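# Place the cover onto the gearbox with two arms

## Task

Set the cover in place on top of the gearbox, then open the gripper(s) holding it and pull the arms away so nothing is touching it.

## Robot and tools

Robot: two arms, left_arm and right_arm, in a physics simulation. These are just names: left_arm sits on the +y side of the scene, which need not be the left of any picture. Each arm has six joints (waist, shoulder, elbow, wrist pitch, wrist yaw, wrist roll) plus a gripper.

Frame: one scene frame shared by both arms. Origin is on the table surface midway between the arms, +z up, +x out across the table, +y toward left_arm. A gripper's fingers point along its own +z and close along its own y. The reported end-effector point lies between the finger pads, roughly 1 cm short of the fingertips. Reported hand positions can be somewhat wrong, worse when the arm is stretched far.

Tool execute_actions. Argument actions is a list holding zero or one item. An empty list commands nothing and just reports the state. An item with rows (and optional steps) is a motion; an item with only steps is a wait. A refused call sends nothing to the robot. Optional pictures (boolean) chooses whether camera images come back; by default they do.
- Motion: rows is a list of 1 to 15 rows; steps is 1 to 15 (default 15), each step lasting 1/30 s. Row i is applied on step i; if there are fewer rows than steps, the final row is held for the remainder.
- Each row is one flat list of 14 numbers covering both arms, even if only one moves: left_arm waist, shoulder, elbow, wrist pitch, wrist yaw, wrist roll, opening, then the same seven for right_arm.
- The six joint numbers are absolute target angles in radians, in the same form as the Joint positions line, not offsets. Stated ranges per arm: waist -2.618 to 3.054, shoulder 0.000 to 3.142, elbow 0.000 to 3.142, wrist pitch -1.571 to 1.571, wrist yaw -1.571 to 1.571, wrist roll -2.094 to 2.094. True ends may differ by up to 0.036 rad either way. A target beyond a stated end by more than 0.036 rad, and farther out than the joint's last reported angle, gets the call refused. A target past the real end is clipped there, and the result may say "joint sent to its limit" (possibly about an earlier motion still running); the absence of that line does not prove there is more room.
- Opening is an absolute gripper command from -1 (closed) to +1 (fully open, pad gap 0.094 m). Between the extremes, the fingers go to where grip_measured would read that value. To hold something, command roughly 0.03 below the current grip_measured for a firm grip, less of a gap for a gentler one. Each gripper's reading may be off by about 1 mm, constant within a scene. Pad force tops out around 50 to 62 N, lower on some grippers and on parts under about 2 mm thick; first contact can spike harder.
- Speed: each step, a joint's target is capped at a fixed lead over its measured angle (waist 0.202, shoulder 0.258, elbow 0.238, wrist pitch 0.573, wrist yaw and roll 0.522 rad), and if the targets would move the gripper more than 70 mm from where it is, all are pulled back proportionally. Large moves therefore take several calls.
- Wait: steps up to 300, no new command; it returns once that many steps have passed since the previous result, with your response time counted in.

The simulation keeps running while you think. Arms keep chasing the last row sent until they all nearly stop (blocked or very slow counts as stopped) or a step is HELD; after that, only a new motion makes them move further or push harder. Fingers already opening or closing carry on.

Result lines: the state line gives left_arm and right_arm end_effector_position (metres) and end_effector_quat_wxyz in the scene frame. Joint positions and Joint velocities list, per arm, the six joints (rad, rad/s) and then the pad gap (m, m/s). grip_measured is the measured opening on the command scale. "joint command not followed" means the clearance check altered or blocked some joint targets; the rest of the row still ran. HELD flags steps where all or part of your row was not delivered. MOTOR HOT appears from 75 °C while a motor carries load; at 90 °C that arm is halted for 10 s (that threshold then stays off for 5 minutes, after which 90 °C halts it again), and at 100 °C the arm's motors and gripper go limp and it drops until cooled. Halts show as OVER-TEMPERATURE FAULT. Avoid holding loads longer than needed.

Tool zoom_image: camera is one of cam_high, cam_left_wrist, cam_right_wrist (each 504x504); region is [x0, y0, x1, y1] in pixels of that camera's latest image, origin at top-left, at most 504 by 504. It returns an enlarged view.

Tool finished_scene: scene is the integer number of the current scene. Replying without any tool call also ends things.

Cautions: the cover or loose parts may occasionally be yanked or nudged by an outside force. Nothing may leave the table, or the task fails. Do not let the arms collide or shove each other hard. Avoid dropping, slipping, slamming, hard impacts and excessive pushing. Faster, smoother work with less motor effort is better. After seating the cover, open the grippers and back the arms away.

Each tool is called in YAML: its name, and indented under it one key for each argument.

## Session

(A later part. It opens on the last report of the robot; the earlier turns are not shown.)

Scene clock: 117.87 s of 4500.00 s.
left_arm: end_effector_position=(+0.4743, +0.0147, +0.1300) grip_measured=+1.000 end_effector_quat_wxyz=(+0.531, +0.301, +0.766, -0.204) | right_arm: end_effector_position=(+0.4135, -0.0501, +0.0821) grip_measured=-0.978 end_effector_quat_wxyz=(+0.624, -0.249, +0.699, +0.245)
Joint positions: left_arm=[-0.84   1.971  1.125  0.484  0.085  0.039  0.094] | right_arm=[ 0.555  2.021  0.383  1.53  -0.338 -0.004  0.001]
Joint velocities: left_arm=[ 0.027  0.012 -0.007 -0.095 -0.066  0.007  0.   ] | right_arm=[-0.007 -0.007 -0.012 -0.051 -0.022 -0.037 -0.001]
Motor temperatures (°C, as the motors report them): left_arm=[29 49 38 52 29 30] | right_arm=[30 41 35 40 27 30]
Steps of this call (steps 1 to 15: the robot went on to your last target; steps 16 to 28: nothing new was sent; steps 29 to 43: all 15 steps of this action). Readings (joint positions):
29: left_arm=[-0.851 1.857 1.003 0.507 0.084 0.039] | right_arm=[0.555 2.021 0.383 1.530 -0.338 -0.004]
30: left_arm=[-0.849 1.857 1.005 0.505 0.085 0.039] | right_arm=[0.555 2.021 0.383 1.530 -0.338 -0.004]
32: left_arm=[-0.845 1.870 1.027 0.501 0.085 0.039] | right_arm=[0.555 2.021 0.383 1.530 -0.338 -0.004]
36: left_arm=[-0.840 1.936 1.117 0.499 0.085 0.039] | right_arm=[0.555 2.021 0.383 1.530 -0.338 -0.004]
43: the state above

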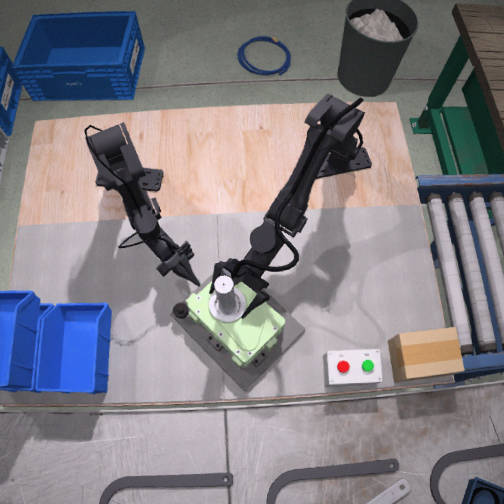

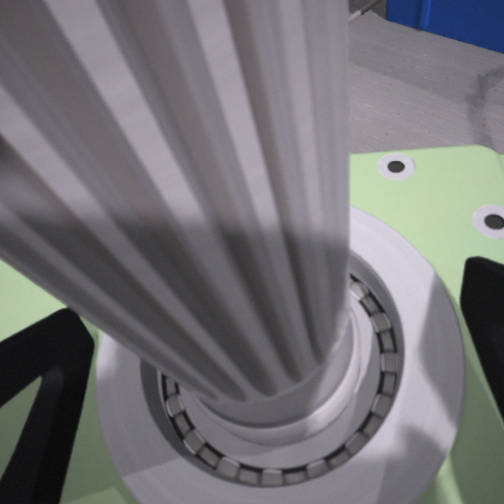

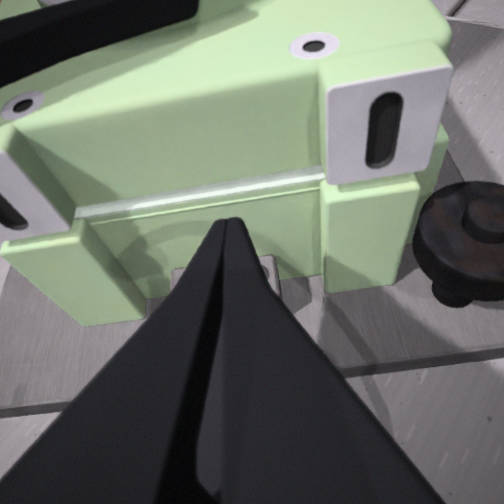

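Lower slightly, grip, then lift with levelling torque.

execute_actions:
  actions:
    - {"rows":[[-0.84,1.985,1.13,0.485,0.085,0.042,1,0.55,2.0,0.39,1.55,-0.345,0,-1],[-0.84,1.985,1.13,0.485,0.085,0.042,1,0.55,2.0,0.39,1.55,-0.345,0,-1],[-0.84,1.985,1.13,0.485,0.085,0.042,1,0.55,2.0,0.39,1.55,-0.345,0,-1],[-0.84,1.985,1.13,0.485,0.085,0.042,1,0.55,2.0,0.39,1.55,-0.345,0,-1],[-0.84,1.985,1.13,0.485,0.085,0.042,1,0.55,2.0,0.39,1.55,-0.345,0,-1],[-0.84,1.985,1.13,0.485,0.085,0.042,0.79,0.55,2.0,0.39,1.55,-0.345,0,-1]],"steps":15}
  pictures: false

execute_actions:
  actions:
    - {"rows":[[-0.84,1.96,1.14,0.47,0.085,0.02,0.79,0.55,2.0,0.39,1.55,-0.345,0,-1],[-0.84,1.95,1.15,0.46,0.085,0.0,0.79,0.55,2.0,0.39,1.55,-0.345,0,-1],[-0.84,1.94,1.16,0.45,0.085,-0.02,0.79,0.55,2.0,0.39,1.55,-0.345,0,-1]],"steps":15}

Scene clock: 119.47 s of 4500.00 s.
left_arm: end_effector_position=(+0.4745, +0.0144, +0.1267) grip_measured=+0.835 end_effector_quat_wxyz=(+0.529, +0.303, +0.766, -0.203) | right_arm: end_effector_position=(+0.4135, -0.0501, +0.0821) grip_measured=-0.978 end_effector_quat_wxyz=(+0.624, -0.249, +0.699, +0.245)
Joint positions: left_arm=[-0.84   1.979  1.125  0.486  0.085  0.043  0.086] | right_arm=[ 0.555  2.021  0.383  1.53  -0.338 -0.004  0.001]
Joint velocities: left_arm=[-0.007 -0.002  0.002  0.007 -0.022 -0.081  0.001] | right_arm=[-0.007 -0.002 -0.012  0.051 -0.007 -0.022 -0.001]
Motor temperatures (°C, as the motors report them): left_arm=[29 49 39 52 29 30] | right_arm=[30 41 35 40 27 30]
Steps of this call (steps 1 to 15: the robot went on to your last target; steps 16 to 33: nothing new was sent; steps 34 to 48: all 15 steps of this action). Readings (joint positions):
34: left_arm=[-0.840 1.973 1.125 0.483 0.085 0.039] | right_arm=[0.555 2.021 0.383 1.530 -0.338 -0.004]
35: left_arm=[-0.840 1.974 1.125 0.483 0.085 0.039] | right_arm=[0.555 2.021 0.383 1.530 -0.338 -0.004]
37: left_arm=[-0.840 1.978 1.125 0.484 0.085 0.040] | right_arm=[0.555 2.021 0.383 1.530 -0.338 -0.004]
41: left_arm=[-0.840 1.979 1.125 0.486 0.085 0.043] | right_arm=[0.555 2.021 0.383 1.530 -0.338 -0.004]
48: the state above

Scene clock: 119.97 s of 4500.00 s.
left_arm: end_effector_position=(+0.4744, +0.0145, +0.1268) grip_measured=+0.835 end_effector_quat_wxyz=(+0.529, +0.302, +0.767, -0.203) | right_arm: end_effector_position=(+0.4135, -0.0501, +0.0821) grip_measured=-0.978 end_effector_quat_wxyz=(+0.624, -0.249, +0.699, +0.245)
Joint positions: left_arm=[-0.84   1.978  1.125  0.485  0.085  0.041  0.086] | right_arm=[ 0.555  2.021  0.383  1.53  -0.338 -0.004  0.001]
Joint velocities: left_arm=[ 0.012 -0.007 -0.007  0.051  0.007  0.037 -0.   ] | right_arm=[-0.022 -0.022 -0.007 -0.022 -0.051  0.081 -0.001]
Motor temperatures (°C, as the motors report them): left_arm=[29 49 39 52 29 30] | right_arm=[30 41 35 40 27 30]
Steps of this call (steps 1 to 15: all 15 steps of this action). Readings (joint positions):
1: left_arm=[-0.840 1.979 1.125 0.486 0.085 0.043] | right_arm=[0.555 2.021 0.383 1.530 -0.338 -0.004]
2: left_arm=[-0.840 1.979 1.125 0.486 0.085 0.042] | right_arm=[0.555 2.021 0.383 1.530 -0.338 -0.004]
4: left_arm=[-0.840 1.978 1.125 0.485 0.085 0.041] | right_arm=[0.555 2.021 0.383 1.530 -0.338 -0.004]
8: left_arm=[-0.840 1.978 1.125 0.485 0.085 0.041] | right_arm=[0.555 2.021 0.383 1.530 -0.338 -0.004]
15: the state above

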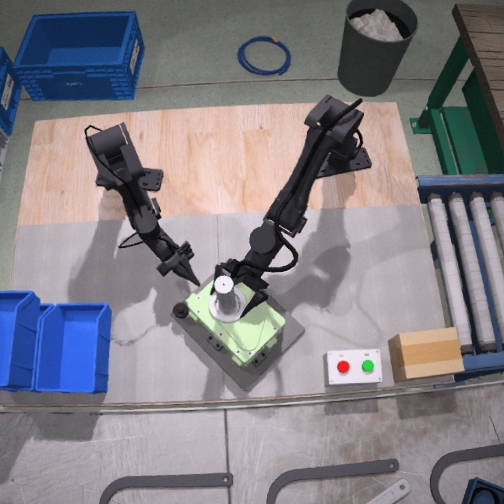

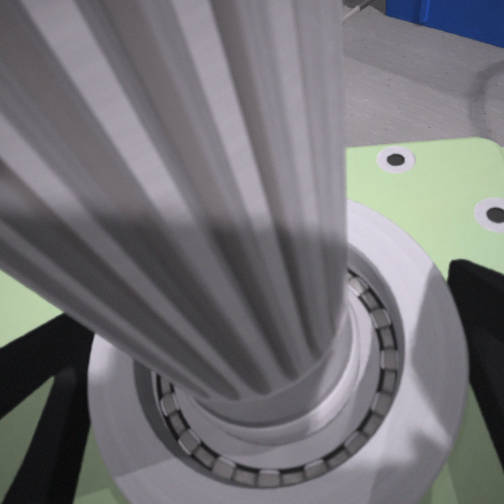

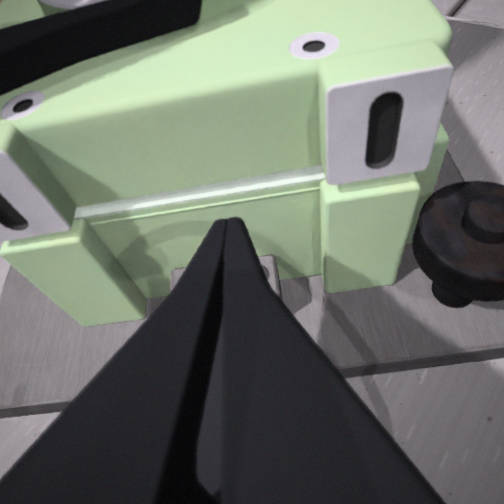

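execute_actions:
  actions:
    - {"rows":[[-0.84,1.93,1.17,0.45,0.085,-0.05,0.79,0.55,2.0,0.39,1.55,-0.345,0,-1],[-0.84,1.92,1.175,0.45,0.085,-0.08,0.79,0.55,2.0,0.39,1.55,-0.345,0,-1],[-0.84,1.91,1.18,0.45,0.085,-0.1,0.79,0.55,2.0,0.39,1.55,-0.345,0,-1]],"steps":12}

Scene clock: 121.20 s of 4500.00 s.
left_arm: end_effector_position=(+0.4746, +0.0145, +0.1282) grip_measured=+0.835 end_effector_quat_wxyz=(+0.529, +0.300, +0.767, -0.204) | right_arm: end_effector_position=(+0.4135, -0.0501, +0.0821) grip_measured=-0.978 end_effector_quat_wxyz=(+0.624, -0.249, +0.699, +0.245)
Joint positions: left_arm=[-0.84   1.976  1.127  0.482  0.085  0.037  0.086] | right_arm=[ 0.555  2.021  0.383  1.53  -0.338 -0.004  0.001]
Joint velocities: left_arm=[-0.002 -0.007 -0.002  0.022  0.037 -0.022 -0.   ] | right_arm=[ 0.017  0.012 -0.007 -0.007 -0.007  0.022 -0.001]
Motor temperatures (°C, as the motors report them): left_arm=[29 50 39 51 29 30] | right_arm=[30 41 35 40 27 30]
Steps of this call (steps 1 to 15: the robot went on to your last target; steps 16 to 25: nothing new was sent; steps 26 to 37: all 12 steps of this action). Readings (joint positions):
26: left_arm=[-0.840 1.977 1.125 0.485 0.085 0.040] | right_arm=[0.555 2.021 0.383 1.530 -0.338 -0.004]
27: left_arm=[-0.840 1.977 1.126 0.484 0.085 0.038] | right_arm=[0.555 2.021 0.383 1.530 -0.338 -0.004]
29: left_arm=[-0.840 1.976 1.127 0.482 0.085 0.037] | right_arm=[0.555 2.021 0.383 1.530 -0.338 -0.004]
33: left_arm=[-0.840 1.976 1.127 0.482 0.085 0.037] | right_arm=[0.555 2.021 0.383 1.530 -0.338 -0.004]
37: the state above

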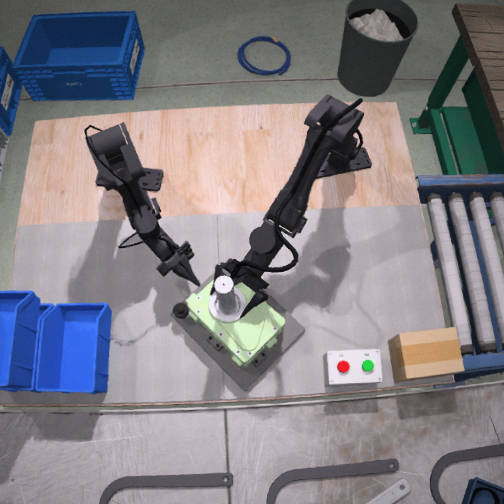

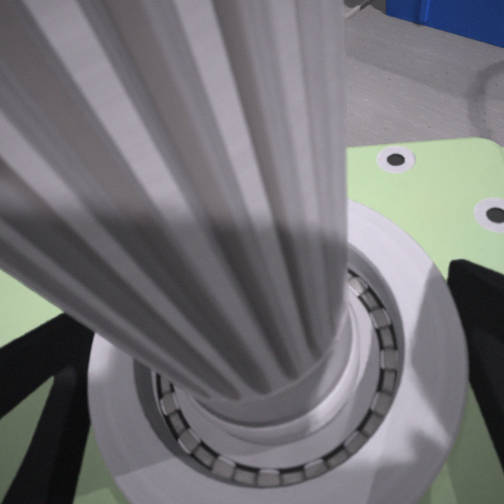

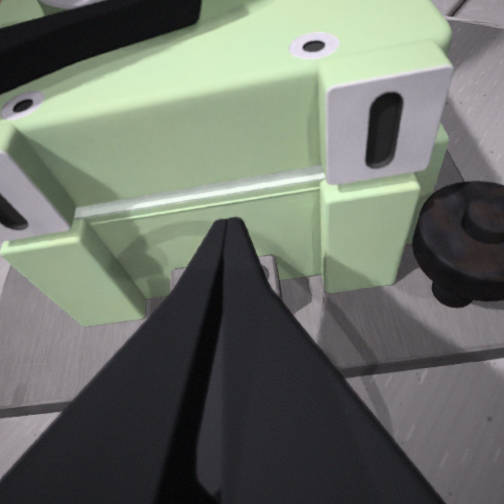

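execute_actions:
  actions:
    - {"rows":[[-0.84,1.905,1.19,0.45,0.085,-0.15,0.79,0.55,2.0,0.39,1.55,-0.345,0,-1],[-0.84,1.9,1.195,0.45,0.085,-0.2,0.79,0.55,2.0,0.39,1.55,-0.345,0,-1],[-0.84,1.89,1.2,0.45,0.085,-0.25,0.79,0.55,2.0,0.39,1.55,-0.345,0,-1]],"steps":12}

Scene clock: 122.80 s of 4500.00 s.
left_arm: end_effector_position=(+0.4747, +0.0144, +0.1291) grip_measured=+0.835 end_effector_quat_wxyz=(+0.528, +0.297, +0.768, -0.206) | right_arm: end_effector_position=(+0.4135, -0.0501, +0.0821) grip_measured=-0.978 end_effector_quat_wxyz=(+0.624, -0.249, +0.699, +0.245)
Joint positions: left_arm=[-0.841  1.974  1.129  0.479  0.084  0.029  0.086] | right_arm=[ 0.555  2.021  0.383  1.53  -0.338 -0.004  0.001]
Joint velocities: left_arm=[-0.002  0.007 -0.007  0.066  0.007 -0.037 -0.   ] | right_arm=[-0.007  0.012 -0.002 -0.022 -0.022 -0.037 -0.001]
Motor temperatures (°C, as the motors report them): left_arm=[29 51 40 51 29 31] | right_arm=[30 41 35 40 27 30]
Steps of this call (steps 1 to 15: the robot went on to your last target; steps 16 to 36: nothing new was sent; steps 37 to 48: all 12 steps of this action). Readings (joint positions):
37: left_arm=[-0.840 1.976 1.127 0.482 0.085 0.035] | right_arm=[0.555 2.021 0.383 1.530 -0.338 -0.004]
38: left_arm=[-0.840 1.975 1.128 0.481 0.085 0.032] | right_arm=[0.555 2.021 0.383 1.530 -0.338 -0.004]
40: left_arm=[-0.841 1.974 1.129 0.479 0.084 0.029] | right_arm=[0.555 2.021 0.383 1.530 -0.338 -0.004]
44: left_arm=[-0.841 1.974 1.129 0.479 0.084 0.029] | right_arm=[0.555 2.021 0.383 1.530 -0.338 -0.004]
48: the state above

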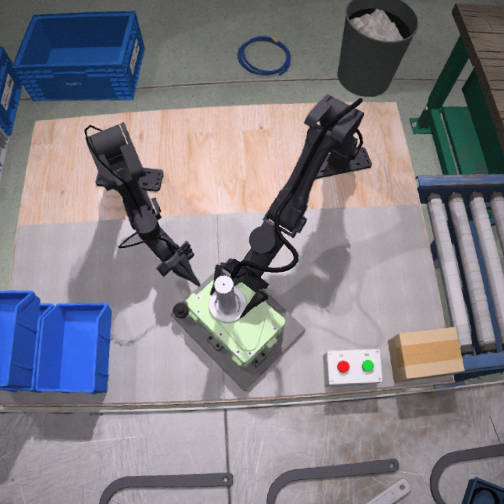

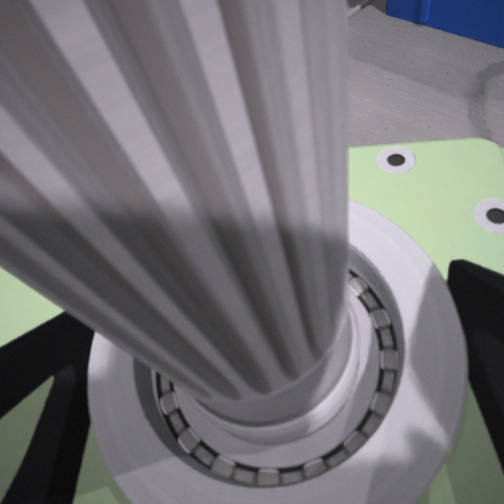

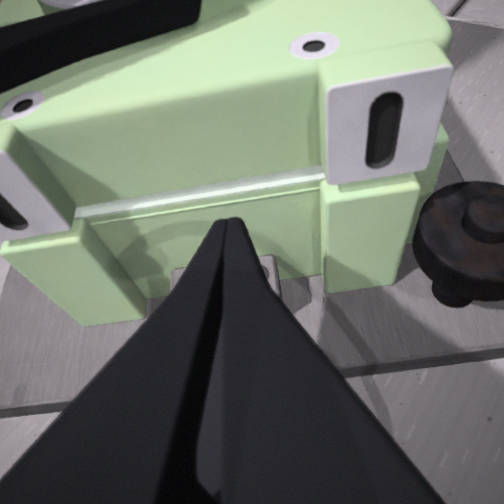

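execute_actions:
  actions:
    - {"rows":[[-0.84,1.93,1.16,0.43,0.2,-0.25,0.79,0.55,2.0,0.39,1.55,-0.345,0,-1],[-0.84,1.93,1.16,0.43,0.3,-0.25,0.79,0.55,2.0,0.39,1.55,-0.345,0,-1],[-0.84,1.93,1.16,0.43,0.3,-0.25,0.79,0.55,2.0,0.39,1.55,-0.345,0,-1],[-0.84,1.93,1.16,0.43,0.3,-0.25,0.79,0.55,2.0,0.39,1.55,-0.345,0,-1],[-0.84,1.93,1.16,0.43,0.085,-0.25,0.79,0.55,2.0,0.39,1.55,-0.345,0,-1],[-0.84,1.93,1.16,0.43,-0.13,-0.25,0.79,0.55,2.0,0.39,1.55,-0.345,0,-1],[-0.84,1.93,1.16,0.43,-0.13,-0.25,0.79,0.55,2.0,0.39,1.55,-0.345,0,-1],[-0.84,1.93,1.16,0.43,-0.13,-0.25,0.79,0.55,2.0,0.39,1.55,-0.345,0,-1],[-0.84,1.93,1.16,0.43,0.085,-0.25,0.79,0.55,2.0,0.39,1.55,-0.345,0,-1],[-0.79,1.93,1.16,0.43,0.085,-0.25,0.79,0.55,2.0,0.39,1.55,-0.345,0,-1],[-0.79,1.93,1.16,0.43,0.085,-0.25,0.79,0.55,2.0,0.39,1.55,-0.345,0,-1],[-0.89,1.93,1.16,0.43,0.085,-0.25,0.79,0.55,2.0,0.39,1.55,-0.345,0,-1],[-0.89,1.93,1.16,0.43,0.085,-0.25,0.79,0.55,2.0,0.39,1.55,-0.345,0,-1],[-0.84,1.93,1.16,0.43,0.085,-0.25,0.79,0.55,2.0,0.39,1.55,-0.345,0,-1]],"steps":15}

Scene clock: 125.07 s of 4500.00 s.
left_arm: end_effector_position=(+0.4743, +0.0141, +0.1280) grip_measured=+0.835 end_effector_quat_wxyz=(+0.527, +0.288, +0.773, -0.205) | right_arm: end_effector_position=(+0.4135, -0.0501, +0.0821) grip_measured=-0.978 end_effector_quat_wxyz=(+0.624, -0.249, +0.699, +0.245)
Joint positions: left_arm=[-0.847  1.974  1.129  0.476  0.066  0.01   0.086] | right_arm=[ 0.555  2.021  0.383  1.53  -0.338 -0.004  0.001]
Joint velocities: left_arm=[-0.007 -0.022  0.002 -0.007  0.11   0.037 -0.001] | right_arm=[-0.002 -0.007  0.022 -0.051 -0.051  0.051 -0.   ]
Motor temperatures (°C, as the motors report them): left_arm=[29 53 40 51 29 32] | right_arm=[30 41 35 40 27 30]
Steps of this call (steps 1 to 15: the robot went on to your last target; steps 16 to 53: nothing new was sent; steps 54 to 68: all 15 steps of this action). Readings (joint positions):
54: left_arm=[-0.841 1.974 1.129 0.479 0.089 0.029] | right_arm=[0.555 2.021 0.383 1.530 -0.338 -0.004]
55: left_arm=[-0.839 1.974 1.129 0.477 0.099 0.024] | right_arm=[0.555 2.021 0.383 1.530 -0.338 -0.004]
57: left_arm=[-0.839 1.974 1.129 0.477 0.100 0.022] | right_arm=[0.555 2.021 0.383 1.530 -0.338 -0.004]
61: left_arm=[-0.848 1.974 1.129 0.476 0.054 0.009] | right_arm=[0.555 2.021 0.383 1.530 -0.338 -0.004]
68: the state above

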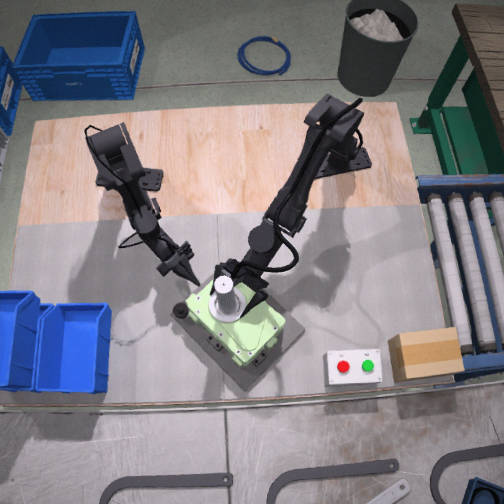

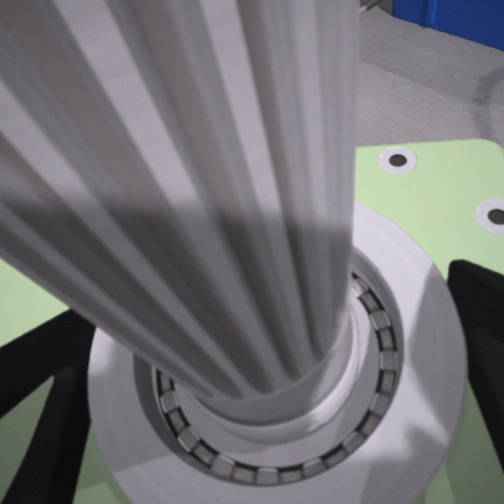

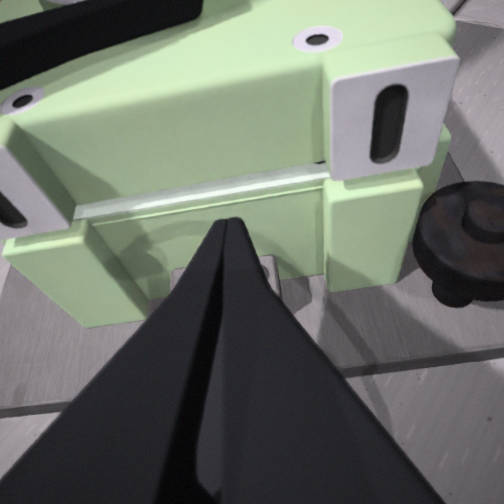

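execute_actions:
  actions:
    - {"rows":[[-0.843,1.94,1.15,0.35,0.085,-0.05,0.79,0.55,2.0,0.39,1.55,-0.345,0,-1],[-0.843,1.94,1.15,0.28,0.22,0.02,0.79,0.55,2.0,0.39,1.55,-0.345,0,-1],[-0.843,1.94,1.15,0.28,0.22,0.02,0.79,0.55,2.0,0.39,1.55,-0.345,0,-1],[-0.843,1.94,1.15,0.28,0.22,0.02,0.79,0.55,2.0,0.39,1.55,-0.345,0,-1],[-0.843,1.94,1.15,0.28,-0.06,0.02,0.79,0.55,2.0,0.39,1.55,-0.345,0,-1],[-0.843,1.94,1.15,0.28,-0.06,0.02,0.79,0.55,2.0,0.39,1.55,-0.345,0,-1],[-0.843,1.94,1.15,0.28,-0.06,0.02,0.79,0.55,2.0,0.39,1.55,-0.345,0,-1],[-0.843,1.94,1.15,0.28,0.22,0.02,0.79,0.55,2.0,0.39,1.55,-0.345,0,-1],[-0.843,1.94,1.15,0.28,0.22,0.02,0.79,0.55,2.0,0.39,1.55,-0.345,0,-1],[-0.843,1.94,1.15,0.28,0.22,0.02,0.79,0.55,2.0,0.39,1.55,-0.345,0,-1],[-0.843,1.94,1.15,0.28,-0.06,0.02,0.79,0.55,2.0,0.39,1.55,-0.345,0,-1],[-0.843,1.94,1.15,0.28,-0.06,0.02,0.79,0.55,2.0,0.39,1.55,-0.345,0,-1],[-0.843,1.94,1.15,0.28,0.08,0.02,0.79,0.55,2.0,0.39,1.55,-0.345,0,-1]],"steps":15}

Scene clock: 127.03 s of 4500.00 s.
left_arm: end_effector_position=(+0.4736, +0.0142, +0.1262) grip_measured=+0.835 end_effector_quat_wxyz=(+0.525, +0.296, +0.773, -0.200) | right_arm: end_effector_position=(+0.4135, -0.0501, +0.0821) grip_measured=-0.978 end_effector_quat_wxyz=(+0.624, -0.249, +0.699, +0.245)
Joint positions: left_arm=[-0.847  1.974  1.131  0.464  0.068  0.029  0.086] | right_arm=[ 0.555  2.021  0.383  1.53  -0.338 -0.004  0.001]
Joint velocities: left_arm=[ 0.007 -0.027  0.007  0.051  0.037  0.007 -0.001] | right_arm=[-0.002 -0.022 -0.002 -0.051 -0.051 -0.051  0.001]
Motor temperatures (°C, as the motors report them): left_arm=[29 53 41 51 29 33] | right_arm=[30 41 35 41 27 30]
Steps of this call (steps 1 to 15: the robot went on to your last target; steps 16 to 44: nothing new was sent; steps 45 to 59: all 15 steps of this action). Readings (joint positions):
45: left_arm=[-0.847 1.974 1.129 0.472 0.068 0.019] | right_arm=[0.555 2.021 0.383 1.530 -0.338 -0.004]
46: left_arm=[-0.845 1.974 1.129 0.468 0.077 0.025] | right_arm=[0.555 2.021 0.383 1.530 -0.338 -0.004]
48: left_arm=[-0.844 1.974 1.129 0.468 0.080 0.029] | right_arm=[0.555 2.021 0.383 1.530 -0.338 -0.004]
52: left_arm=[-0.847 1.974 1.130 0.465 0.074 0.030] | right_arm=[0.555 2.021 0.383 1.530 -0.338 -0.004]
59: the state above

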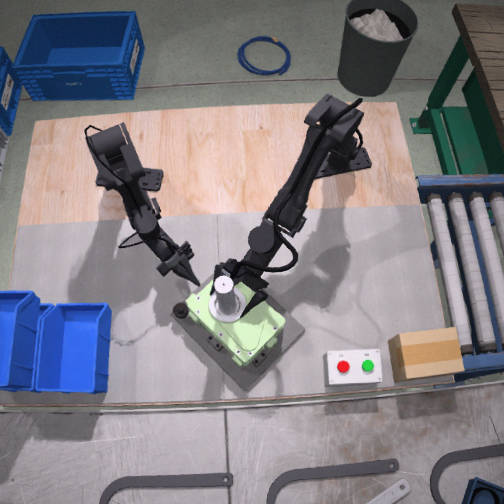

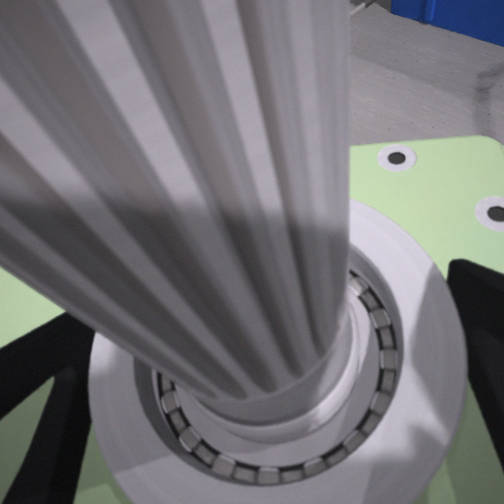

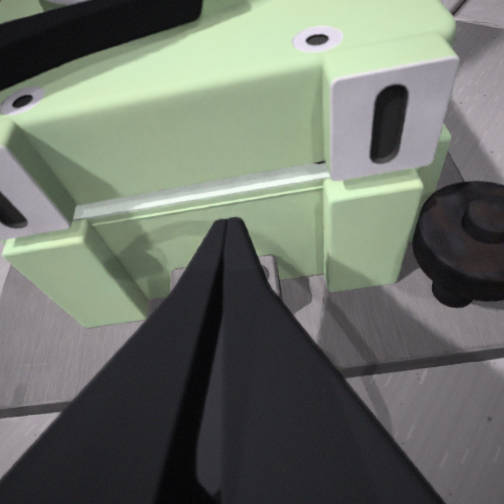

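execute_actions:
  actions:
    - {"rows":[[-0.843,1.98,1.13,0.3,0.2,0.1,0.79,0.55,2.0,0.39,1.55,-0.345,0,-1],[-0.843,1.99,1.12,0.3,0.29,0.1,0.79,0.55,2.0,0.39,1.55,-0.345,0,-1],[-0.843,1.99,1.12,0.3,0.29,0.1,0.79,0.55,2.0,0.39,1.55,-0.345,0,-1],[-0.843,1.99,1.12,0.3,0.29,0.1,0.79,0.55,2.0,0.39,1.55,-0.345,0,-1],[-0.843,1.99,1.12,0.3,0.08,0.1,0.79,0.55,2.0,0.39,1.55,-0.345,0,-1],[-0.843,1.99,1.12,0.3,-0.13,0.1,0.79,0.55,2.0,0.39,1.55,-0.345,0,-1],[-0.843,1.99,1.12,0.3,-0.13,0.1,0.79,0.55,2.0,0.39,1.55,-0.345,0,-1],[-0.843,1.99,1.12,0.3,-0.13,0.1,0.79,0.55,2.0,0.39,1.55,-0.345,0,-1],[-0.843,1.99,1.12,0.3,0.08,0.1,0.79,0.55,2.0,0.39,1.55,-0.345,0,-1],[-0.79,1.99,1.12,0.3,0.08,0.1,0.79,0.55,2.0,0.39,1.55,-0.345,0,-1],[-0.79,1.99,1.12,0.3,0.08,0.1,0.79,0.55,2.0,0.39,1.55,-0.345,0,-1],[-0.89,1.99,1.12,0.3,0.08,0.1,0.79,0.55,2.0,0.39,1.55,-0.345,0,-1],[-0.89,1.99,1.12,0.3,0.08,0.1,0.79,0.55,2.0,0.39,1.55,-0.345,0,-1],[-0.843,1.99,1.12,0.3,0.08,0.1,0.79,0.55,2.0,0.39,1.55,-0.345,0,-1]],"steps":15}

Scene clock: 128.93 s of 4500.00 s.
left_arm: end_effector_position=(+0.4735, +0.0144, +0.1247) grip_measured=+0.835 end_effector_quat_wxyz=(+0.524, +0.304, +0.771, -0.198) | right_arm: end_effector_position=(+0.4135, -0.0501, +0.0821) grip_measured=-0.978 end_effector_quat_wxyz=(+0.624, -0.249, +0.699, +0.245)
Joint positions: left_arm=[-0.844  1.977  1.131  0.463  0.076  0.045  0.086] | right_arm=[ 0.555  2.021  0.383  1.53  -0.338 -0.004  0.001]
Joint velocities: left_arm=[ 0.007  0.007 -0.002 -0.037  0.022  0.007  0.   ] | right_arm=[ 0.007 -0.007  0.007 -0.022 -0.095 -0.022  0.   ]
Motor temperatures (°C, as the motors report them): left_arm=[29 53 41 50 29 33] | right_arm=[30 41 35 41 27 30]
Steps of this call (steps 1 to 15: the robot went on to your last target; steps 16 to 42: nothing new was sent; steps 43 to 57: all 15 steps of this action). Readings (joint positions):
43: left_arm=[-0.846 1.975 1.131 0.464 0.075 0.033] | right_arm=[0.555 2.021 0.383 1.530 -0.338 -0.004]
44: left_arm=[-0.844 1.976 1.131 0.465 0.084 0.036] | right_arm=[0.555 2.021 0.383 1.530 -0.338 -0.004]
46: left_arm=[-0.840 1.976 1.131 0.465 0.097 0.042] | right_arm=[0.555 2.021 0.383 1.530 -0.338 -0.004]
50: left_arm=[-0.844 1.976 1.131 0.464 0.069 0.038] | right_arm=[0.555 2.021 0.383 1.530 -0.338 -0.004]
57: the state above

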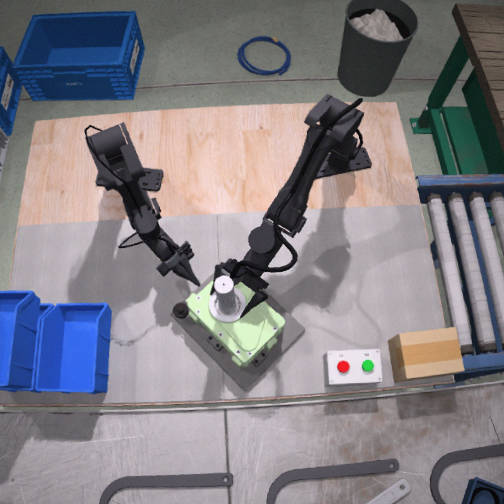

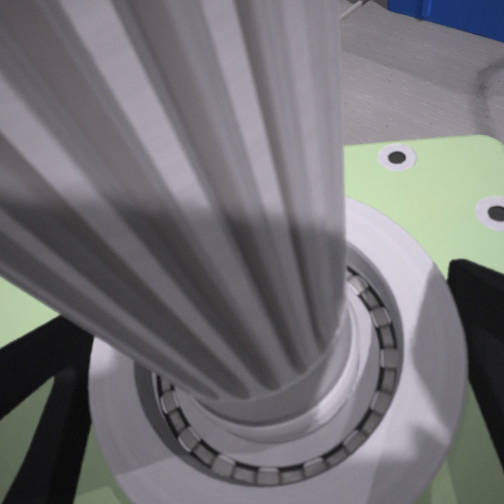

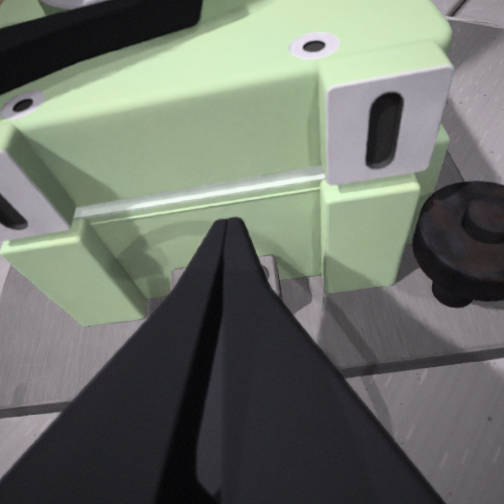

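execute_actions:
  actions:
    - {"rows":[[-0.843,1.975,1.13,0.46,0.08,0.04,0.79,0.53,1.93,0.39,1.5,-0.33,0,-1],[-0.843,1.975,1.13,0.46,0.08,0.04,0.79,0.52,1.86,0.39,1.43,-0.3,0,-1],[-0.843,1.975,1.13,0.46,0.08,0.04,0.79,0.51,1.79,0.39,1.36,-0.25,0,-1],[-0.843,1.975,1.13,0.46,0.08,0.04,0.79,0.5,1.72,0.39,1.29,-0.2,0,-1],[-0.843,1.975,1.13,0.46,0.08,0.04,0.79,0.5,1.65,0.39,1.22,-0.1,0,-1],[-0.843,1.975,1.13,0.46,0.08,0.04,0.79,0.5,1.58,0.42,1.12,0,0,-1]],"steps":15}
  pictures: false

execute_actions:
  actions:
    - {"rows":[[-0.843,1.975,1.13,0.46,0.08,0.04,0.79,0.52,1.58,0.5,0.95,0,0,-1],[-0.843,1.975,1.13,0.46,0.08,0.04,0.79,0.54,1.58,0.58,0.8,0,0,-1],[-0.843,1.975,1.13,0.46,0.08,0.04,0.79,0.55,1.58,0.66,0.65,0,0,-1],[-0.843,1.975,1.13,0.46,0.08,0.04,0.79,0.56,1.58,0.74,0.5,0,0,-1],[-0.843,1.975,1.13,0.46,0.08,0.04,0.79,0.57,1.59,0.82,0.4,0,0,-1],[-0.843,1.975,1.13,0.46,0.08,0.04,0.79,0.58,1.6,0.89,0.3,0,0,-1]],"steps":15}
  pictures: false

execute_actions:
  actions:
    - {"rows":[[-0.843,1.975,1.13,0.46,0.08,0.04,0.79,0.618,1.65,0.89,0.31,0,0,-1]],"steps":15}

Scene clock: 131.70 s of 4500.00 s.
left_arm: end_effector_position=(+0.4740, +0.0141, +0.1263) grip_measured=+0.835 end_effector_quat_wxyz=(+0.526, +0.303, +0.769, -0.199) | right_arm: end_effector_position=(+0.4455, -0.1174, +0.1811) grip_measured=-0.978 end_effector_quat_wxyz=(+0.697, -0.127, +0.694, +0.125)
Joint positions: left_arm=[-0.844  1.977  1.131  0.469  0.076  0.043  0.086] | right_arm=[ 0.505  1.576  0.406  1.173 -0.033 -0.003  0.001]
Joint velocities: left_arm=[-0.012 -0.017  0.007 -0.022  0.037 -0.051 -0.   ] | right_arm=[-0.002  0.007 -0.012 -0.344  0.286 -0.051 -0.001]
Motor temperatures (°C, as the motors report them): left_arm=[29 53 40 50 29 32] | right_arm=[30 41 35 41 27 30]
Steps of this call (steps 1 to 15: the robot went on to your last target; steps 16 to 68: nothing new was sent; steps 69 to 83: all 15 steps of this action). Readings (joint positions):
69: left_arm=[-0.844 1.977 1.131 0.469 0.076 0.043] | right_arm=[0.553 2.013 0.383 1.522 -0.338 -0.004]
70: left_arm=[-0.844 1.977 1.131 0.469 0.076 0.043] | right_arm=[0.548 1.987 0.383 1.495 -0.335 -0.004]
72: left_arm=[-0.844 1.977 1.131 0.469 0.076 0.043] | right_arm=[0.530 1.882 0.383 1.415 -0.303 -0.004]
76: left_arm=[-0.844 1.977 1.131 0.469 0.076 0.043] | right_arm=[0.506 1.619 0.393 1.275 -0.139 -0.003]
83: the state above

Scene clock: 132.20 s of 4500.00 s.
left_arm: end_effector_position=(+0.4740, +0.0141, +0.1263) grip_measured=+0.835 end_effector_quat_wxyz=(+0.526, +0.303, +0.769, -0.199) | right_arm: end_effector_position=(+0.4956, -0.0686, +0.1816) grip_measured=-0.978 end_effector_quat_wxyz=(+0.563, -0.165, +0.802, +0.116)
Joint positions: left_arm=[-0.844  1.977  1.131  0.469  0.076  0.043  0.086] | right_arm=[ 0.576  1.599  0.88   0.373 -0.007 -0.003  0.001]
Joint velocities: left_arm=[-0.017  0.002  0.002 -0.051  0.037 -0.066  0.   ] | right_arm=[ 0.002  0.007 -0.007 -0.447 -0.081 -0.037 -0.   ]
Motor temperatures (°C, as the motors report them): left_arm=[29 52 40 50 29 32] | right_arm=[30 41 35 41 27 30]
Steps of this call (steps 1 to 15: all 15 steps of this action). Readings (joint positions):
1: left_arm=[-0.844 1.977 1.131 0.469 0.076 0.043] | right_arm=[0.506 1.576 0.414 1.143 -0.027 -0.003]
2: left_arm=[-0.844 1.977 1.131 0.469 0.076 0.043] | right_arm=[0.510 1.576 0.443 1.077 -0.020 -0.003]
4: left_arm=[-0.844 1.977 1.131 0.469 0.076 0.043] | right_arm=[0.529 1.583 0.559 0.888 -0.013 -0.003]
8: left_arm=[-0.844 1.977 1.131 0.469 0.076 0.043] | right_arm=[0.569 1.600 0.826 0.560 -0.010 -0.003]
15: the state above

Scene clock: 132.70 s of 4500.00 s.
left_arm: end_effector_position=(+0.4740, +0.0141, +0.1263) grip_measured=+0.835 end_effector_quat_wxyz=(+0.526, +0.303, +0.769, -0.199) | right_arm: end_effector_position=(+0.4858, -0.0537, +0.1444) grip_measured=-0.978 end_effector_quat_wxyz=(+0.517, -0.186, +0.828, +0.115)
Joint positions: left_arm=[-0.844  1.977  1.131  0.469  0.076  0.043  0.086] | right_arm=[ 0.614  1.653  0.88   0.319 -0.003 -0.003  0.001]
Joint velocities: left_arm=[ 0.007  0.022 -0.002 -0.066 -0.022 -0.007 -0.   ] | right_arm=[ 0.017  0.007  0.002 -0.066 -0.007  0.022  0.001]
Motor temperatures (°C, as the motors report them): left_arm=[29 52 40 50 29 32] | right_arm=[30 41 35 41 27 30]
Steps of this call (steps 1 to 15: all 15 steps of this action). Readings (joint positions):
1: left_arm=[-0.844 1.977 1.131 0.469 0.076 0.043] | right_arm=[0.580 1.604 0.880 0.363 -0.005 -0.003]
2: left_arm=[-0.844 1.977 1.131 0.469 0.076 0.043] | right_arm=[0.587 1.612 0.880 0.361 -0.003 -0.003]
4: left_arm=[-0.844 1.977 1.131 0.469 0.076 0.043] | right_arm=[0.605 1.633 0.880 0.348 -0.003 -0.003]
8: left_arm=[-0.844 1.977 1.131 0.469 0.076 0.043] | right_arm=[0.614 1.653 0.880 0.322 -0.003 -0.003]
15: the state above

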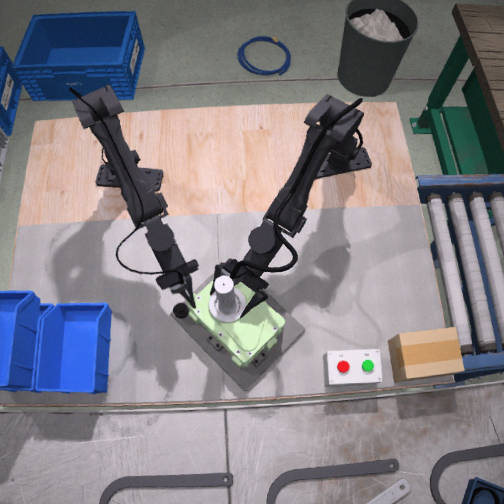

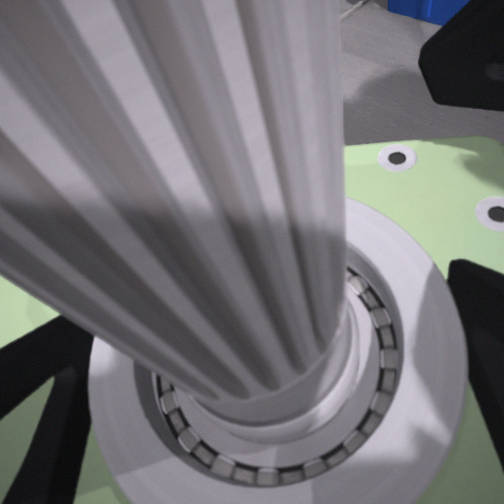

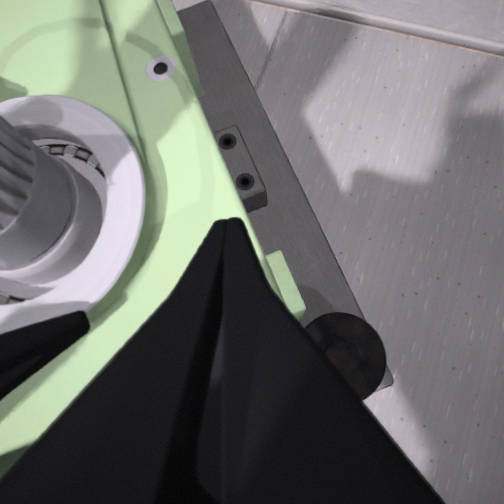

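Press right down, then left lifts near side with wiggle.

execute_actions:
  actions:
    - {"rows":[[-0.843,1.975,1.13,0.46,0.08,0.04,0.79,0.62,1.67,0.89,0.3,0,0,-1],[-0.843,1.975,1.13,0.46,0.08,0.04,0.79,0.62,1.68,0.89,0.29,0,0,-1],[-0.843,1.975,1.13,0.46,0.08,0.04,0.79,0.62,1.69,0.89,0.28,0,0,-1],[-0.843,1.975,1.13,0.46,0.08,0.04,0.79,0.62,1.70,0.88,0.27,0,0,-1],[-0.843,1.975,1.13,0.46,0.08,0.04,0.79,0.62,1.71,0.88,0.25,0,0,-1],[-0.843,1.975,1.13,0.46,0.08,0.04,0.79,0.62,1.72,0.88,0.22,0,0,-1],[-0.843,1.965,1.14,0.42,0.08,0.04,0.79,0.62,1.73,0.87,0.19,0,0,-1],[-0.843,1.955,1.15,0.38,0.08,0.04,0.79,0.62,1.74,0.87,0.15,0,0,-1],[-0.843,1.94,1.16,0.34,0.08,0.04,0.79,0.62,1.75,0.86,0.11,0,0,-1],[-0.843,1.93,1.17,0.3,0.08,0.04,0.79,0.62,1.76,0.86,0.07,0,0,-1]],"steps":15}
  pictures: false

execute_actions:
  actions:
    - {"rows":[[-0.843,1.92,1.18,0.3,0.29,0.04,0.79,0.62,1.76,0.86,0.07,0,0,-1],[-0.843,1.92,1.18,0.3,0.29,0.04,0.79,0.62,1.76,0.86,0.07,0,0,-1],[-0.843,1.92,1.18,0.3,0.29,0.04,0.79,0.62,1.76,0.86,0.07,0,0,-1],[-0.843,1.92,1.18,0.3,0.08,0.04,0.79,0.62,1.76,0.86,0.07,0,0,-1],[-0.843,1.92,1.18,0.3,-0.13,0.04,0.79,0.62,1.76,0.86,0.07,0,0,-1],[-0.843,1.92,1.18,0.3,-0.13,0.04,0.79,0.62,1.76,0.86,0.07,0,0,-1],[-0.843,1.92,1.18,0.3,-0.13,0.04,0.79,0.62,1.76,0.86,0.07,0,0,-1],[-0.843,1.92,1.18,0.3,0.08,0.04,0.79,0.62,1.76,0.86,0.07,0,0,-1],[-0.8,1.92,1.18,0.3,0.08,-0.2,0.79,0.62,1.76,0.86,0.07,0,0,-1],[-0.8,1.92,1.18,0.3,0.08,-0.2,0.79,0.62,1.76,0.86,0.07,0,0,-1],[-0.88,1.92,1.18,0.3,0.08,-0.2,0.79,0.62,1.76,0.86,0.07,0,0,-1],[-0.88,1.92,1.18,0.3,0.08,-0.2,0.79,0.62,1.76,0.86,0.07,0,0,-1],[-0.843,1.92,1.18,0.3,0.08,-0.2,0.79,0.62,1.76,0.86,0.07,0,0,-1]],"steps":15}

Scene clock: 134.70 s of 4500.00 s.
left_arm: end_effector_position=(+0.4739, +0.0144, +0.1257) grip_measured=+0.835 end_effector_quat_wxyz=(+0.524, +0.306, +0.771, -0.196) | right_arm: end_effector_position=(+0.4840, -0.0545, +0.1189) grip_measured=-0.978 end_effector_quat_wxyz=(+0.489, -0.189, +0.844, +0.109)
Joint positions: left_arm=[-0.844  1.975  1.135  0.455  0.075  0.05   0.086] | right_arm=[ 0.614  1.698  0.88   0.298 -0.003 -0.003  0.001]
Joint velocities: left_arm=[-0.012  0.002 -0.017  0.007 -0.066  0.007 -0.   ] | right_arm=[-0.002  0.017 -0.007  0.022 -0.066 -0.037 -0.001]
Motor temperatures (°C, as the motors report them): left_arm=[29 52 40 50 29 32] | right_arm=[30 41 35 40 27 30]
Steps of this call (steps 1 to 15: the robot went on to your last target; steps 16 to 45: nothing new was sent; steps 46 to 60: all 15 steps of this action). Readings (joint positions):
46: left_arm=[-0.844 1.977 1.131 0.469 0.076 0.043] | right_arm=[0.614 1.654 0.880 0.319 -0.003 -0.003]
47: left_arm=[-0.844 1.977 1.131 0.469 0.076 0.043] | right_arm=[0.614 1.657 0.880 0.319 -0.003 -0.003]
49: left_arm=[-0.844 1.977 1.131 0.469 0.076 0.043] | right_arm=[0.614 1.668 0.880 0.314 -0.003 -0.003]
53: left_arm=[-0.844 1.977 1.131 0.468 0.076 0.045] | right_arm=[0.614 1.697 0.880 0.301 -0.003 -0.003]
60: the state above

Scene clock: 135.20 s of 4500.00 s.
left_arm: end_effector_position=(+0.4737, +0.0137, +0.1270) grip_measured=+0.835 end_effector_quat_wxyz=(+0.524, +0.299, +0.773, -0.197) | right_arm: end_effector_position=(+0.4840, -0.0547, +0.1187) grip_measured=-0.978 end_effector_quat_wxyz=(+0.489, -0.189, +0.845, +0.108)
Joint positions: left_arm=[-0.848  1.973  1.137  0.452  0.066  0.035  0.086] | right_arm=[ 0.614  1.698  0.88   0.297 -0.002 -0.003  0.001]
Joint velocities: left_arm=[ 0.007 -0.002 -0.007  0.022 -0.037 -0.066 -0.001] | right_arm=[ 0.007 -0.002 -0.017 -0.037 -0.037  0.007 -0.001]
Motor temperatures (°C, as the motors report them): left_arm=[29 53 40 50 29 32] | right_arm=[30 41 35 40 27 30]
Steps of this call (steps 1 to 15: all 15 steps of this action). Readings (joint positions):
1: left_arm=[-0.844 1.974 1.137 0.453 0.086 0.052] | right_arm=[0.614 1.698 0.880 0.298 -0.003 -0.003]
2: left_arm=[-0.842 1.974 1.137 0.452 0.090 0.054] | right_arm=[0.614 1.698 0.880 0.297 -0.003 -0.003]
4: left_arm=[-0.841 1.973 1.137 0.451 0.085 0.055] | right_arm=[0.614 1.698 0.880 0.297 -0.004 -0.003]
8: left_arm=[-0.847 1.973 1.137 0.449 0.068 0.052] | right_arm=[0.614 1.698 0.880 0.297 -0.004 -0.003]
15: the state above

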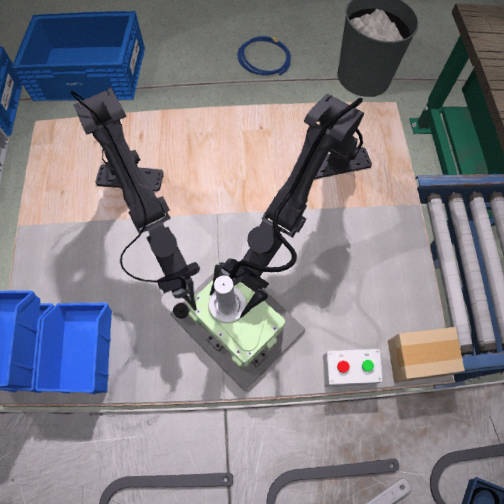

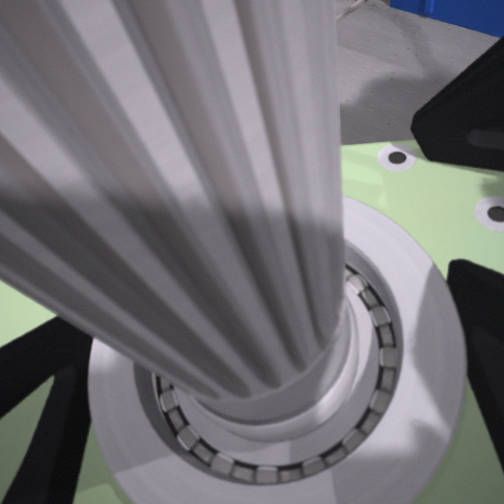

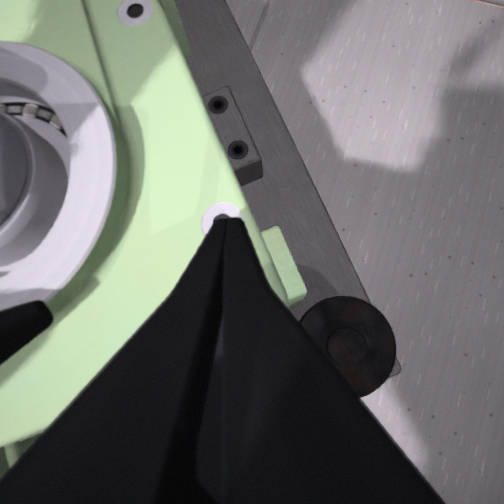

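execute_actions:
  actions:
    - {"rows":[[-0.845,1.95,1.16,0.3,0.075,-0.05,0.79,0.62,1.74,0.87,0.15,0,0,-1],[-0.845,1.97,1.15,0.3,0.075,-0.05,0.79,0.62,1.74,0.87,0.15,0,0,-1],[-0.845,1.98,1.14,0.3,0.075,-0.05,0.79,0.62,1.74,0.87,0.15,0,0,-1],[-0.845,1.99,1.13,0.28,0.075,-0.05,0.79,0.62,1.74,0.87,0.15,0,0,-1],[-0.845,2.0,1.12,0.28,0.075,-0.05,0.79,0.62,1.74,0.87,0.15,0,0,-1],[-0.845,2.01,1.115,0.28,0.075,-0.05,0.79,0.62,1.74,0.87,0.15,0,0,-1]],"steps":15}

Scene clock: 136.70 s of 4500.00 s.
left_arm: end_effector_position=(+0.4733, +0.0139, +0.1241) grip_measured=+0.835 end_effector_quat_wxyz=(+0.522, +0.303, +0.773, -0.195) | right_arm: end_effector_position=(+0.4844, -0.0545, +0.1196) grip_measured=-0.978 end_effector_quat_wxyz=(+0.491, -0.189, +0.844, +0.109)
Joint positions: left_arm=[-0.848  1.977  1.135  0.453  0.066  0.044  0.086] | right_arm=[ 0.614  1.698  0.88   0.301 -0.002 -0.003  0.001]
Joint velocities: left_arm=[ 0.022 -0.002 -0.017 -0.051  0.051 -0.007 -0.001] | right_arm=[ 0.002  0.007  0.002  0.051  0.007  0.022 -0.   ]
Motor temperatures (°C, as the motors report them): left_arm=[29 53 40 49 29 32] | right_arm=[30 41 35 40 27 30]
Steps of this call (steps 1 to 15: the robot went on to your last target; steps 16 to 30: nothing new was sent; steps 31 to 45: all 15 steps of this action). Readings (joint positions):
31: left_arm=[-0.848 1.974 1.137 0.452 0.066 0.041] | right_arm=[0.614 1.698 0.880 0.300 -0.002 -0.003]
32: left_arm=[-0.848 1.975 1.137 0.452 0.066 0.042] | right_arm=[0.614 1.698 0.880 0.301 -0.002 -0.003]
34: left_arm=[-0.848 1.976 1.136 0.452 0.066 0.044] | right_arm=[0.614 1.698 0.880 0.301 -0.002 -0.003]
38: left_arm=[-0.848 1.977 1.135 0.453 0.066 0.044] | right_arm=[0.614 1.698 0.880 0.301 -0.002 -0.003]
45: the state above

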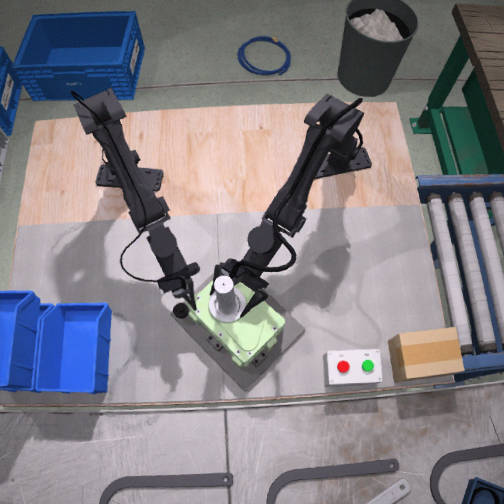

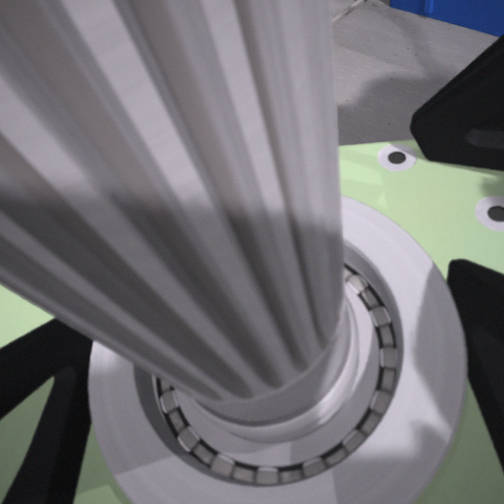

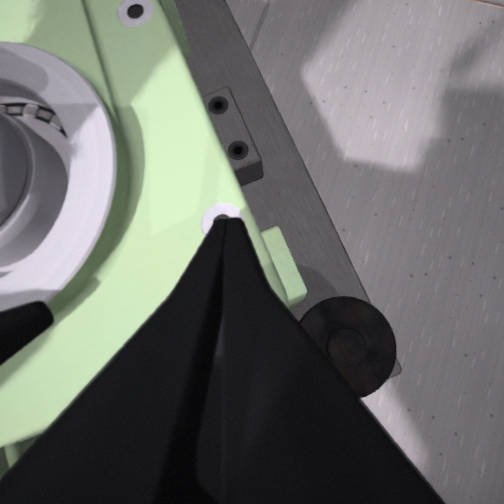

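execute_actions:
  actions:
    - {"rows":[[-0.848,1.977,1.135,0.45,0.066,0.04,0.79,0.61,1.68,0.88,0.33,0,0,-1],[-0.848,1.977,1.135,0.45,0.066,0.04,0.79,0.6,1.64,0.88,0.38,0,0,-1],[-0.848,1.977,1.135,0.45,0.066,0.04,0.79,0.58,1.6,0.8,0.48,0,0,-1],[-0.848,1.977,1.135,0.45,0.066,0.04,0.79,0.56,1.58,0.7,0.62,0,0,-1],[-0.848,1.977,1.135,0.45,0.066,0.04,0.79,0.54,1.58,0.6,0.8,0,0,-1],[-0.848,1.977,1.135,0.45,0.066,0.04,0.79,0.52,1.58,0.5,0.98,0,0,-1],[-0.848,1.977,1.135,0.45,0.066,0.04,0.79,0.5,1.6,0.39,1.2,-0.15,0,-1]],"steps":15}
  pictures: false

execute_actions:
  actions:
    - {"rows":[[-0.848,1.977,1.135,0.45,0.066,0.04,0.79,0.51,1.7,0.39,1.3,-0.25,0,-1],[-0.848,1.977,1.135,0.45,0.066,0.04,0.79,0.53,1.8,0.39,1.4,-0.345,0,-1],[-0.848,1.977,1.135,0.45,0.066,0.04,0.79,0.55,1.88,0.39,1.48,-0.345,0,-1],[-0.848,1.977,1.135,0.45,0.066,0.04,0.79,0.55,1.95,0.39,1.55,-0.345,0,-1],[-0.848,1.977,1.135,0.45,0.066,0.04,0.79,0.555,2.0,0.39,1.55,-0.345,0,-1]],"steps":15}
  pictures: false

execute_actions:
  actions:
    - {"steps":10}

Scene clock: 138.50 s of 4500.00 s.
left_arm: end_effector_position=(+0.4740, +0.0134, +0.1261) grip_measured=+0.835 end_effector_quat_wxyz=(+0.526, +0.303, +0.770, -0.195) | right_arm: end_effector_position=(+0.4348, -0.1069, +0.1361) grip_measured=-0.978 end_effector_quat_wxyz=(+0.637, -0.161, +0.739, +0.148)
Joint positions: left_arm=[-0.848  1.977  1.135  0.462  0.066  0.047  0.086] | right_arm=[ 0.499  1.607  0.382  1.078 -0.121 -0.003  0.001]
Joint velocities: left_arm=[-0.027 -0.002 -0.017 -0.051 -0.066 -0.051 -0.   ] | right_arm=[-0.002 -0.012 -0.012  0.842 -0.095  0.007 -0.   ]
Motor temperatures (°C, as the motors report them): left_arm=[29 52 40 49 29 32] | right_arm=[30 40 35 40 27 30]
Steps of this call (steps 1 to 15: the robot went on to your last target; steps 16 to 39: nothing new was sent; steps 40 to 54: all 15 steps of this action). Readings (joint positions):
40: left_arm=[-0.848 1.977 1.135 0.461 0.066 0.047] | right_arm=[0.614 1.696 0.880 0.310 -0.002 -0.003]
41: left_arm=[-0.848 1.977 1.135 0.462 0.066 0.047] | right_arm=[0.614 1.694 0.880 0.316 -0.002 -0.003]
43: left_arm=[-0.848 1.977 1.135 0.462 0.066 0.047] | right_arm=[0.603 1.665 0.830 0.393 -0.004 -0.003]
47: left_arm=[-0.848 1.977 1.135 0.462 0.066 0.047] | right_arm=[0.523 1.594 0.541 0.801 -0.046 -0.003]
54: the state above

Scene clock: 139.00 s of 4500.00 s.
left_arm: end_effector_position=(+0.4740, +0.0134, +0.1261) grip_measured=+0.835 end_effector_quat_wxyz=(+0.526, +0.303, +0.770, -0.195) | right_arm: end_effector_position=(+0.4144, -0.0531, +0.0751) grip_measured=-0.978 end_effector_quat_wxyz=(+0.614, -0.245, +0.710, +0.241)
Joint positions: left_arm=[-0.848  1.977  1.135  0.462  0.066  0.047  0.086] | right_arm=[ 0.551  2.022  0.382  1.503 -0.33  -0.003  0.001]
Joint velocities: left_arm=[ 0.002 -0.022 -0.007 -0.081 -0.037 -0.051  0.   ] | right_arm=[-0.022  0.002 -0.007  0.198 -0.022 -0.022 -0.   ]
Motor temperatures (°C, as the motors report them): left_arm=[29 52 40 49 29 32] | right_arm=[30 40 35 40 27 30]
Steps of this call (steps 1 to 15: all 15 steps of this action). Readings (joint positions):
1: left_arm=[-0.848 1.977 1.135 0.462 0.066 0.047] | right_arm=[0.499 1.618 0.382 1.120 -0.139 -0.003]
2: left_arm=[-0.848 1.977 1.135 0.462 0.066 0.047] | right_arm=[0.502 1.653 0.382 1.186 -0.172 -0.003]
4: left_arm=[-0.848 1.977 1.135 0.462 0.066 0.047] | right_arm=[0.523 1.784 0.382 1.330 -0.230 -0.003]
8: left_arm=[-0.848 1.977 1.135 0.462 0.066 0.047] | right_arm=[0.550 2.008 0.382 1.416 -0.298 -0.003]
15: the state above

Scene clock: 139.33 s of 4500.00 s.
left_arm: end_effector_position=(+0.4740, +0.0134, +0.1261) grip_measured=+0.835 end_effector_quat_wxyz=(+0.526, +0.303, +0.770, -0.195) | right_arm: end_effector_position=(+0.4142, -0.0518, +0.0812) grip_measured=-0.978 end_effector_quat_wxyz=(+0.623, -0.247, +0.701, +0.244)
Joint positions: left_arm=[-0.848  1.977  1.135  0.462  0.066  0.047  0.086] | right_arm=[ 0.551  2.022  0.382  1.528 -0.337 -0.003  0.001]
Joint velocities: left_arm=[ 0.012 -0.007 -0.002  0.022  0.007  0.022 -0.001] | right_arm=[ 0.012 -0.017 -0.002  0.081 -0.007 -0.007  0.   ]
Motor temperatures (°C, as the motors report them): left_arm=[29 52 40 49 29 32] | right_arm=[30 40 35 40 27 30]
Steps of this call (steps 1 to 10: the robot went on to your last target). Readings (joint positions):
1: left_arm=[-0.848 1.977 1.135 0.462 0.066 0.047] | right_arm=[0.551 2.022 0.382 1.509 -0.332 -0.003]
2: left_arm=[-0.848 1.977 1.135 0.462 0.066 0.047] | right_arm=[0.551 2.022 0.382 1.514 -0.333 -0.003]
4: left_arm=[-0.848 1.977 1.135 0.462 0.066 0.047] | right_arm=[0.551 2.022 0.382 1.521 -0.335 -0.003]
8: left_arm=[-0.848 1.977 1.135 0.462 0.066 0.047] | right_arm=[0.551 2.022 0.382 1.527 -0.337 -0.003]
10: the state above

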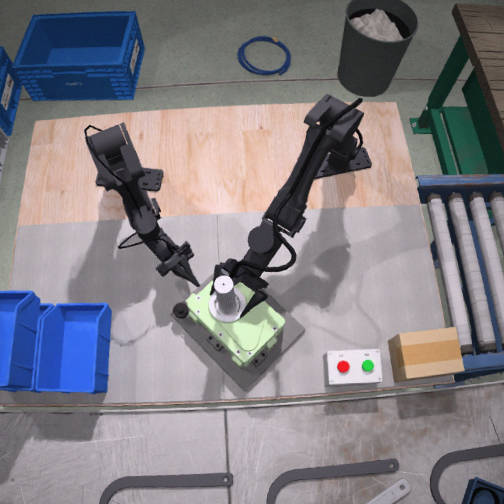

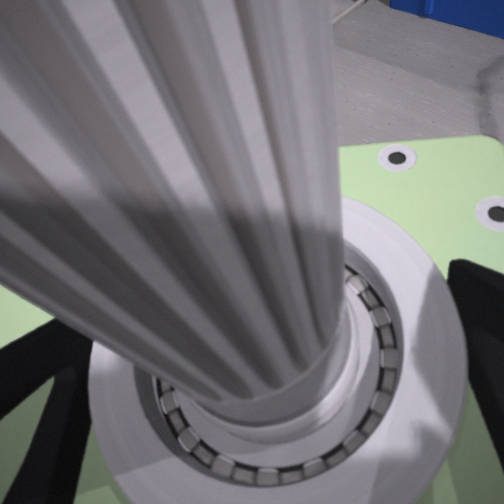

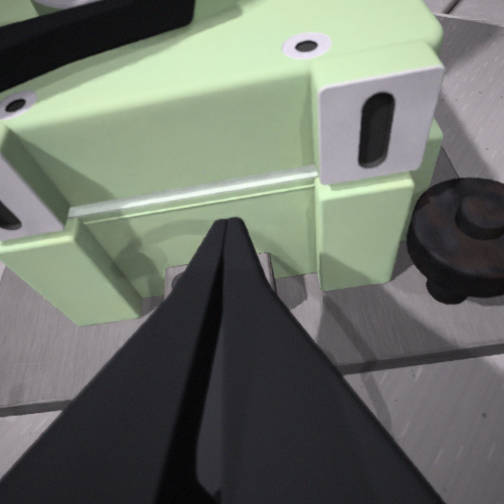

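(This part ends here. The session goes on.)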